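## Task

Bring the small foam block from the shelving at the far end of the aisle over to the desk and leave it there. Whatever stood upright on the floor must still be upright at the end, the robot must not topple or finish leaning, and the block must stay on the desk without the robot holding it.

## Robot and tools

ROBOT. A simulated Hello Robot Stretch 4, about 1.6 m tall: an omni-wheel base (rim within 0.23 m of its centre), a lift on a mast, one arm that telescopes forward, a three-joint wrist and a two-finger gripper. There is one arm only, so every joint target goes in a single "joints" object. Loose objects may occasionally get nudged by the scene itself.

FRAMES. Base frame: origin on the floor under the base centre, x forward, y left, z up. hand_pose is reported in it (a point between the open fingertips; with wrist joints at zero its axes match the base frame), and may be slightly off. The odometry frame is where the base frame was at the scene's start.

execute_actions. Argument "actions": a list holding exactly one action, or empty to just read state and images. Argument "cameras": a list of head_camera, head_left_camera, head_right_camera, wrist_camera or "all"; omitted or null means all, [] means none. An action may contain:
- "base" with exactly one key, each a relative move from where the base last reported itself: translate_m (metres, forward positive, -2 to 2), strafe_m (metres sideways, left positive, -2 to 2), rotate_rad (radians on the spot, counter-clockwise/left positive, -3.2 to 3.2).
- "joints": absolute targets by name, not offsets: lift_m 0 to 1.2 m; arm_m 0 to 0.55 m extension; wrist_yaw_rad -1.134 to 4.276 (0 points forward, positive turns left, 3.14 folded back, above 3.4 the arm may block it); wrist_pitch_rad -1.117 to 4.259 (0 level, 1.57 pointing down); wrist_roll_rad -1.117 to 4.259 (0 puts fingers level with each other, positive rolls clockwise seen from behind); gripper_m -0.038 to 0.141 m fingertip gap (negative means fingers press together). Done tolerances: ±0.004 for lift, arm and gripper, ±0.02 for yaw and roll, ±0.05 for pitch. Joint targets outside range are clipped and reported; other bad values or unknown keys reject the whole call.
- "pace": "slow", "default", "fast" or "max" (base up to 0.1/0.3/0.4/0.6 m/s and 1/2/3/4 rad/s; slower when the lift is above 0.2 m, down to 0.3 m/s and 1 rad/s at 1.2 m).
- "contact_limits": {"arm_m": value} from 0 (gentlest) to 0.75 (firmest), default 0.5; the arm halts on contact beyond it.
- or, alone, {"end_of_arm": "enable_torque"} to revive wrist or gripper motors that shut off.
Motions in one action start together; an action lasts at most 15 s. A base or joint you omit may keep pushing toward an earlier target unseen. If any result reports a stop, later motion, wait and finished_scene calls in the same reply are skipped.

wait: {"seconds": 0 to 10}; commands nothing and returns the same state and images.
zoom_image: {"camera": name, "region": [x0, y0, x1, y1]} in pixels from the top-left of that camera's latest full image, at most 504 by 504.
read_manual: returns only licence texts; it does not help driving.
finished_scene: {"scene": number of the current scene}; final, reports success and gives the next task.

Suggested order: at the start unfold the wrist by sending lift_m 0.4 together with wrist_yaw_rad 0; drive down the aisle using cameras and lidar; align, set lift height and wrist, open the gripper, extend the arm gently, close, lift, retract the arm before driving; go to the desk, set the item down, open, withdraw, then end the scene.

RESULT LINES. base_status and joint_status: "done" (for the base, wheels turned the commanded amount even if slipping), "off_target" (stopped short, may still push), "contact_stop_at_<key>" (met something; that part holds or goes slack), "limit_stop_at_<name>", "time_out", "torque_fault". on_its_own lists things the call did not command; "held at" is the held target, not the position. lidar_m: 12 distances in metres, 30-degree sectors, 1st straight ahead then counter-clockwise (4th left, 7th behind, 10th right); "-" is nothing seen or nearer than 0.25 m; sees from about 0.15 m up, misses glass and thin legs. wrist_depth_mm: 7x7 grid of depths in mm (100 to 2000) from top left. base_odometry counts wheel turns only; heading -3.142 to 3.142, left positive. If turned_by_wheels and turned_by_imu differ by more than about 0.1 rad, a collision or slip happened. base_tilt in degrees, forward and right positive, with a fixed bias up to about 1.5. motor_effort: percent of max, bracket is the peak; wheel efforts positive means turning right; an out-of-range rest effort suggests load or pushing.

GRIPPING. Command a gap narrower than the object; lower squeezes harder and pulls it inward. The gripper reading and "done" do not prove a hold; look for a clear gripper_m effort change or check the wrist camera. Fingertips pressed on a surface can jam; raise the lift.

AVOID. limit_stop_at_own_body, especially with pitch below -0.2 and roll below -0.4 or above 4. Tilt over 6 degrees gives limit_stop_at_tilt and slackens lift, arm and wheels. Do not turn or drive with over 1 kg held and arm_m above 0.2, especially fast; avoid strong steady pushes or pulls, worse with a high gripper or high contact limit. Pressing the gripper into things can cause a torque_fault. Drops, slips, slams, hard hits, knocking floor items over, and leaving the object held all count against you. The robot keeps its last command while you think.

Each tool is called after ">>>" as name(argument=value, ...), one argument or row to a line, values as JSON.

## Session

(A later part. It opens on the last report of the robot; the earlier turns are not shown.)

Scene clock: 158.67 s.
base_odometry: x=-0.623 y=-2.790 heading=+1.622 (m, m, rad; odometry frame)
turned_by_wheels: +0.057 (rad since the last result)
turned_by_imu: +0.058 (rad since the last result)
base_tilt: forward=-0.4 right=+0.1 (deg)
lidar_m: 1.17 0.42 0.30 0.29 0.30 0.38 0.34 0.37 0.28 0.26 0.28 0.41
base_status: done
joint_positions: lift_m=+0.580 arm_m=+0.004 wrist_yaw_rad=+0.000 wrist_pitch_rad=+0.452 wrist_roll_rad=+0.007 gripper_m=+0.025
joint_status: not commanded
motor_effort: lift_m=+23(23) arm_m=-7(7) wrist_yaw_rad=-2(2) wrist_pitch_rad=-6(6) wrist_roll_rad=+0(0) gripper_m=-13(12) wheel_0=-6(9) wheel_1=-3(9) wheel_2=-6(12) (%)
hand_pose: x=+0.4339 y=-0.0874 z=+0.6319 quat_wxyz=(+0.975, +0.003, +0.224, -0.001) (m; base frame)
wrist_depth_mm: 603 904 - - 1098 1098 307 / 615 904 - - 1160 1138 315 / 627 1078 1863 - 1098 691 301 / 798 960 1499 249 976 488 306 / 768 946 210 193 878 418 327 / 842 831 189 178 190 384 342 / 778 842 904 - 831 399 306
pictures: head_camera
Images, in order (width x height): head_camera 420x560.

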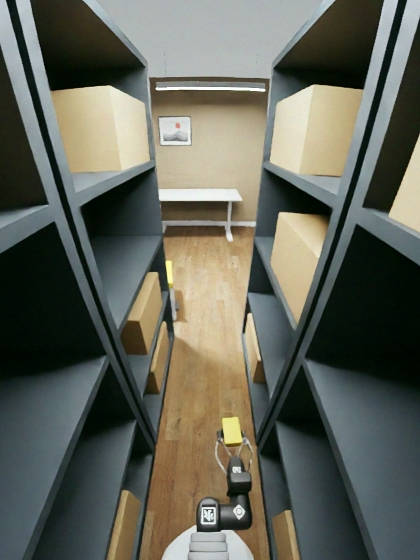

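>>> execute_actions(
  actions=[
    {"base": {"translate_m": 2.0}, "joints": {"lift_m": 0.8}, "pace": "fast"},
  ],
  cameras=["head_camera", "head_left_camera", "wrist_camera"],
)

Scene clock: 166.83 s.
base_odometry: x=-0.726 y=-0.792 heading=+1.622 (m, m, rad; odometry frame)
turned_by_wheels: +0.000 (rad since the last result)
turned_by_imu: +0.007 (rad since the last result)
base_tilt: forward=-0.4 right=+0.1 (deg)
lidar_m: 1.54 1.61 1.92 0.34 0.34 0.57 1.17 0.57 0.70 1.85 1.91 1.61
base_status: done
joint_positions: lift_m=+0.800 arm_m=+0.003 wrist_yaw_rad=+0.000 wrist_pitch_rad=+0.452 wrist_roll_rad=+0.007 gripper_m=+0.025
joint_status: all done
motor_effort: lift_m=+23(27) arm_m=-7(6) wrist_yaw_rad=-2(2) wrist_pitch_rad=-6(6) wrist_roll_rad=+0(1) gripper_m=-14(13) wheel_0=+3(14) wheel_1=+1(9) wheel_2=-1(17) (%)
hand_pose: x=+0.4339 y=-0.0874 z=+0.8519 quat_wxyz=(+0.975, +0.003, +0.224, -0.001) (m; base frame)
wrist_depth_mm: 1983 1921 1921 1921 1983 1921 1921 / - - 1576 1661 - - - / - - - - - - - / 1921 1921 - 248 - - - / 1537 1537 210 193 1661 1708 1708 / 1281 1205 189 178 190 1397 1397 / 1098 1098 1138 - 1160 1138 1182
pictures: head_camera, head_left_camera, wrist_camera
Images, in order (width x height): head_camera 420x560, head_left_camera 420x672, wrist_camera 616x392.

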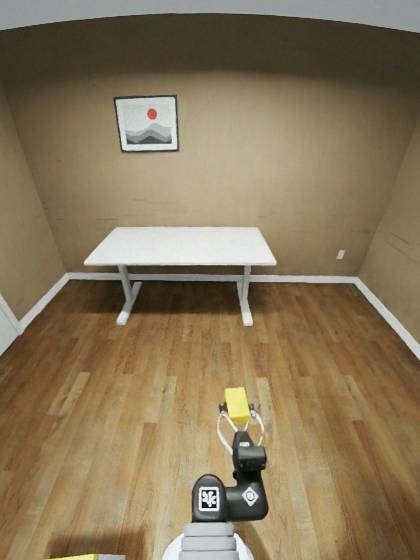

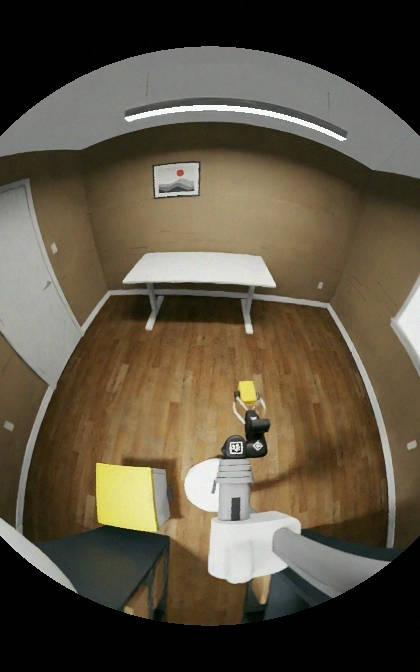

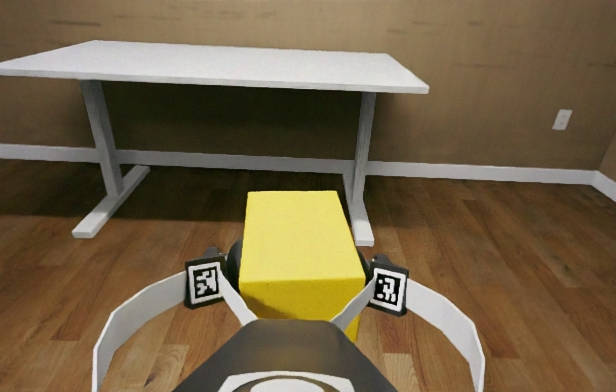

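>>> execute_actions(
  actions=[
    {"base": {"translate_m": 0.9}, "joints": {"lift_m": 0.77, "arm_m": 0.4}, "pace": "fast"},
  ],
  cameras=["head_camera", "wrist_camera"],
)

Scene clock: 175.80 s.
base_odometry: x=-0.773 y=+0.106 heading=+1.623 (m, m, rad; odometry frame)
turned_by_wheels: +0.001 (rad since the last result)
turned_by_imu: +0.003 (rad since the last result)
base_tilt: forward=-0.4 right=+0.1 (deg)
lidar_m: 0.65 0.69 0.96 1.79 1.92 0.87 1.42 1.45 1.90 1.83 1.95 0.69
base_status: done
joint_positions: lift_m=+0.770 arm_m=+0.399 wrist_yaw_rad=+0.000 wrist_pitch_rad=+0.452 wrist_roll_rad=+0.007 gripper_m=+0.025
joint_status: all done
motor_effort: lift_m=+19(19) arm_m=+6(7) wrist_yaw_rad=-3(1) wrist_pitch_rad=-6(7) wrist_roll_rad=+0(0) gripper_m=-15(12) wheel_0=+6(8) wheel_1=+4(6) wheel_2=-1(18) (%)
hand_pose: x=+0.8293 y=-0.0874 z=+0.8223 quat_wxyz=(+0.975, +0.003, +0.224, -0.001) (m; base frame)
wrist_depth_mm: 788 778 768 778 768 768 768 / 842 831 831 831 831 820 820 / 654 661 683 699 723 750 866 / 484 492 504 248 521 535 554 / 387 394 210 193 413 418 427 / 322 306 190 178 190 343 349 / 276 272 289 - 291 286 294
pictures: head_camera, wrist_camera
Images, in order (width x height): head_camera 420x560, wrist_camera 616x392.

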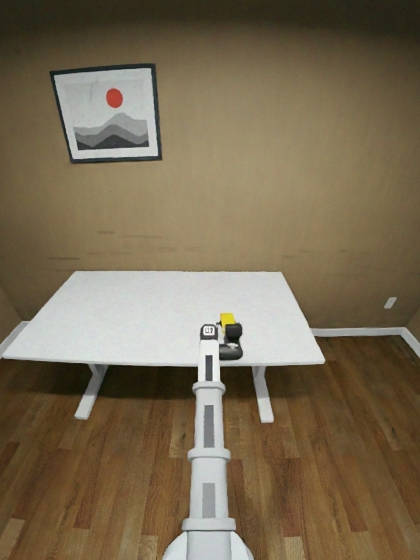

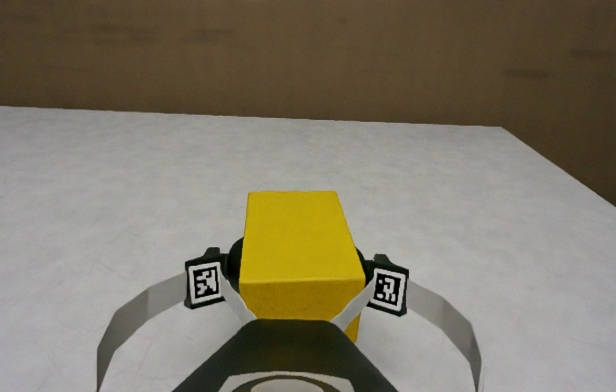

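>>> execute_actions(
  actions=[
    {"joints": {"lift_m": 0.69}},
  ],
  cameras=["wrist_camera"],
)

Scene clock: 179.27 s.
base_odometry: x=-0.773 y=+0.106 heading=+1.623 (m, m, rad; odometry frame)
turned_by_wheels: +0.000 (rad since the last result)
turned_by_imu: +0.000 (rad since the last result)
base_tilt: forward=-0.4 right=+0.1 (deg)
lidar_m: 0.66 0.68 0.94 1.80 1.92 0.89 1.42 1.46 1.92 1.84 1.97 0.67
base_status: not commanded
joint_positions: lift_m=+0.690 arm_m=+0.399 wrist_yaw_rad=+0.000 wrist_pitch_rad=+0.452 wrist_roll_rad=+0.007 gripper_m=+0.025
joint_status: all done
motor_effort: lift_m=+18(17) arm_m=+6(6) wrist_yaw_rad=-3(3) wrist_pitch_rad=-7(7) wrist_roll_rad=-1(0) gripper_m=-10(9) wheel_0=+6(6) wheel_1=+4(4) wheel_2=-1(1) (%)
hand_pose: x=+0.8293 y=-0.0874 z=+0.7423 quat_wxyz=(+0.975, +0.003, +0.224, -0.001) (m; base frame)
wrist_depth_mm: 788 788 778 778 778 778 768 / 668 699 732 759 809 798 809 / 442 455 466 480 496 508 521 / 330 336 342 248 357 366 373 / 263 266 210 193 281 286 290 / 218 207 189 177 190 233 236 / 187 185 196 - 198 193 200
pictures: wrist_camera
Images, in order (width x height): wrist_camera 616x392.

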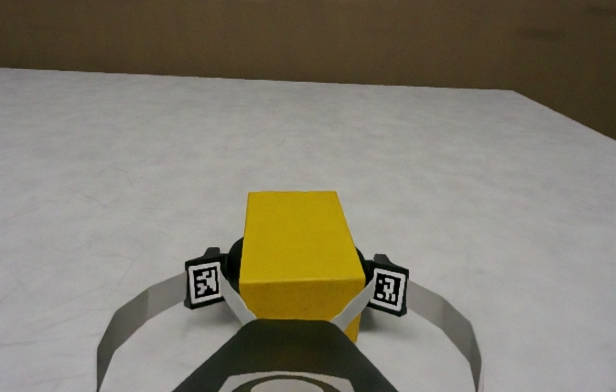

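The depths match the grasp geometry, so I'll open the gripper now.

>>> execute_actions(
  actions=[
    {"joints": {"gripper_m": 0.1}},
  ],
  cameras=["wrist_camera"],
)

Scene clock: 182.77 s.
base_odometry: x=-0.773 y=+0.106 heading=+1.623 (m, m, rad; odometry frame)
turned_by_wheels: +0.000 (rad since the last result)
turned_by_imu: +0.000 (rad since the last result)
base_tilt: forward=-0.4 right=+0.1 (deg)
lidar_m: 0.64 0.69 0.97 1.80 1.92 0.90 1.42 1.44 1.91 1.84 1.97 0.67
base_status: not commanded
joint_positions: lift_m=+0.690 arm_m=+0.399 wrist_yaw_rad=+0.000 wrist_pitch_rad=+0.452 wrist_roll_rad=+0.007 gripper_m=+0.100
joint_status: all done
motor_effort: lift_m=+18(18) arm_m=+6(6) wrist_yaw_rad=-2(3) wrist_pitch_rad=-6(6) wrist_roll_rad=-1(1) gripper_m=+0(12) wheel_0=+6(6) wheel_1=+4(4) wheel_2=-1(1) (%)
hand_pose: x=+0.8293 y=-0.0874 z=+0.7423 quat_wxyz=(+0.975, +0.003, +0.224, -0.001) (m; base frame)
wrist_depth_mm: 788 778 778 768 768 768 759 / 668 699 732 759 798 798 820 / 442 455 466 484 492 512 530 / 330 336 342 319 357 366 375 / 263 266 219 203 281 286 289 / 218 213 199 189 215 234 237 / 187 185 196 - 199 197 200
pictures: wrist_camera
Images, in order (width x height): wrist_camera 616x392.

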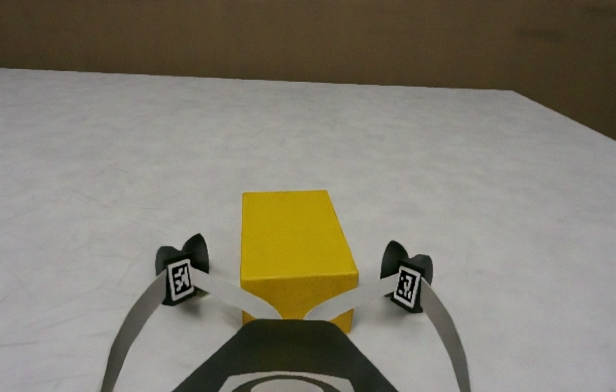

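>>> execute_actions(
  actions=[
    {"joints": {"arm_m": 0.25, "lift_m": 0.73}, "pace": "fast"},
  ],
  cameras=["head_camera", "head_left_camera", "wrist_camera"],
)

Scene clock: 184.97 s.
base_odometry: x=-0.773 y=+0.106 heading=+1.623 (m, m, rad; odometry frame)
turned_by_wheels: +0.000 (rad since the last result)
turned_by_imu: +0.000 (rad since the last result)
base_tilt: forward=-0.4 right=+0.1 (deg)
lidar_m: 0.66 0.69 0.96 1.81 1.94 0.88 1.42 1.43 1.91 1.83 1.94 0.70
base_status: not commanded
joint_positions: lift_m=+0.730 arm_m=+0.251 wrist_yaw_rad=+0.000 wrist_pitch_rad=+0.452 wrist_roll_rad=+0.007 gripper_m=+0.100
joint_status: all done
motor_effort: lift_m=+23(25) arm_m=-6(8) wrist_yaw_rad=-3(2) wrist_pitch_rad=-6(6) wrist_roll_rad=-1(0) gripper_m=+0(3) wheel_0=+6(6) wheel_1=+4(4) wheel_2=-1(1) (%)
hand_pose: x=+0.6815 y=-0.0875 z=+0.7819 quat_wxyz=(+0.975, +0.003, +0.224, -0.001) (m; base frame)
wrist_depth_mm: 931 917 904 891 904 904 904 / 831 866 904 946 946 946 960 / 544 559 574 597 615 627 1008 / 407 415 424 355 442 449 459 / 325 327 324 340 345 353 359 / 271 264 263 272 266 290 293 / 991 1008 1025 - 539 276 1042
pictures: head_camera, head_left_camera, wrist_camera
Images, in order (width x height): head_camera 420x560, head_left_camera 420x672, wrist_camera 616x392.

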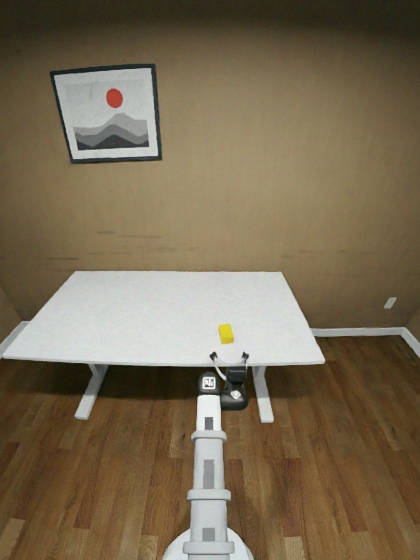

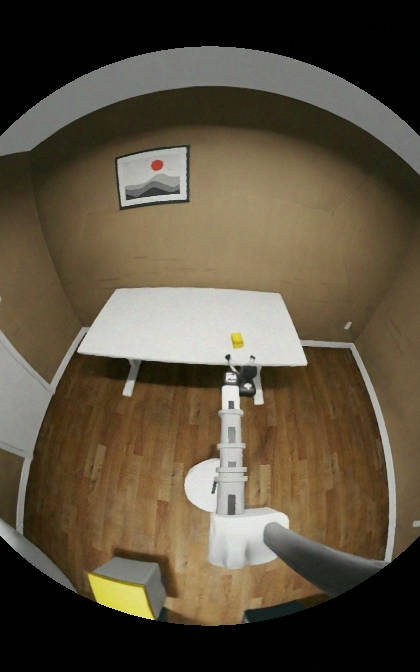

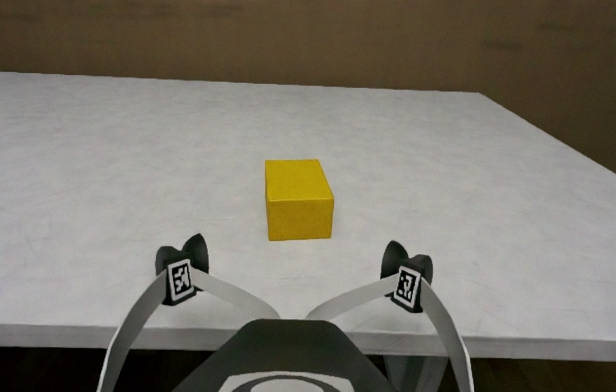

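The block is resting on the desk and the bin is still standing.

>>> finished_scene(
  scene=1,
)

The scene is finished: the task was done.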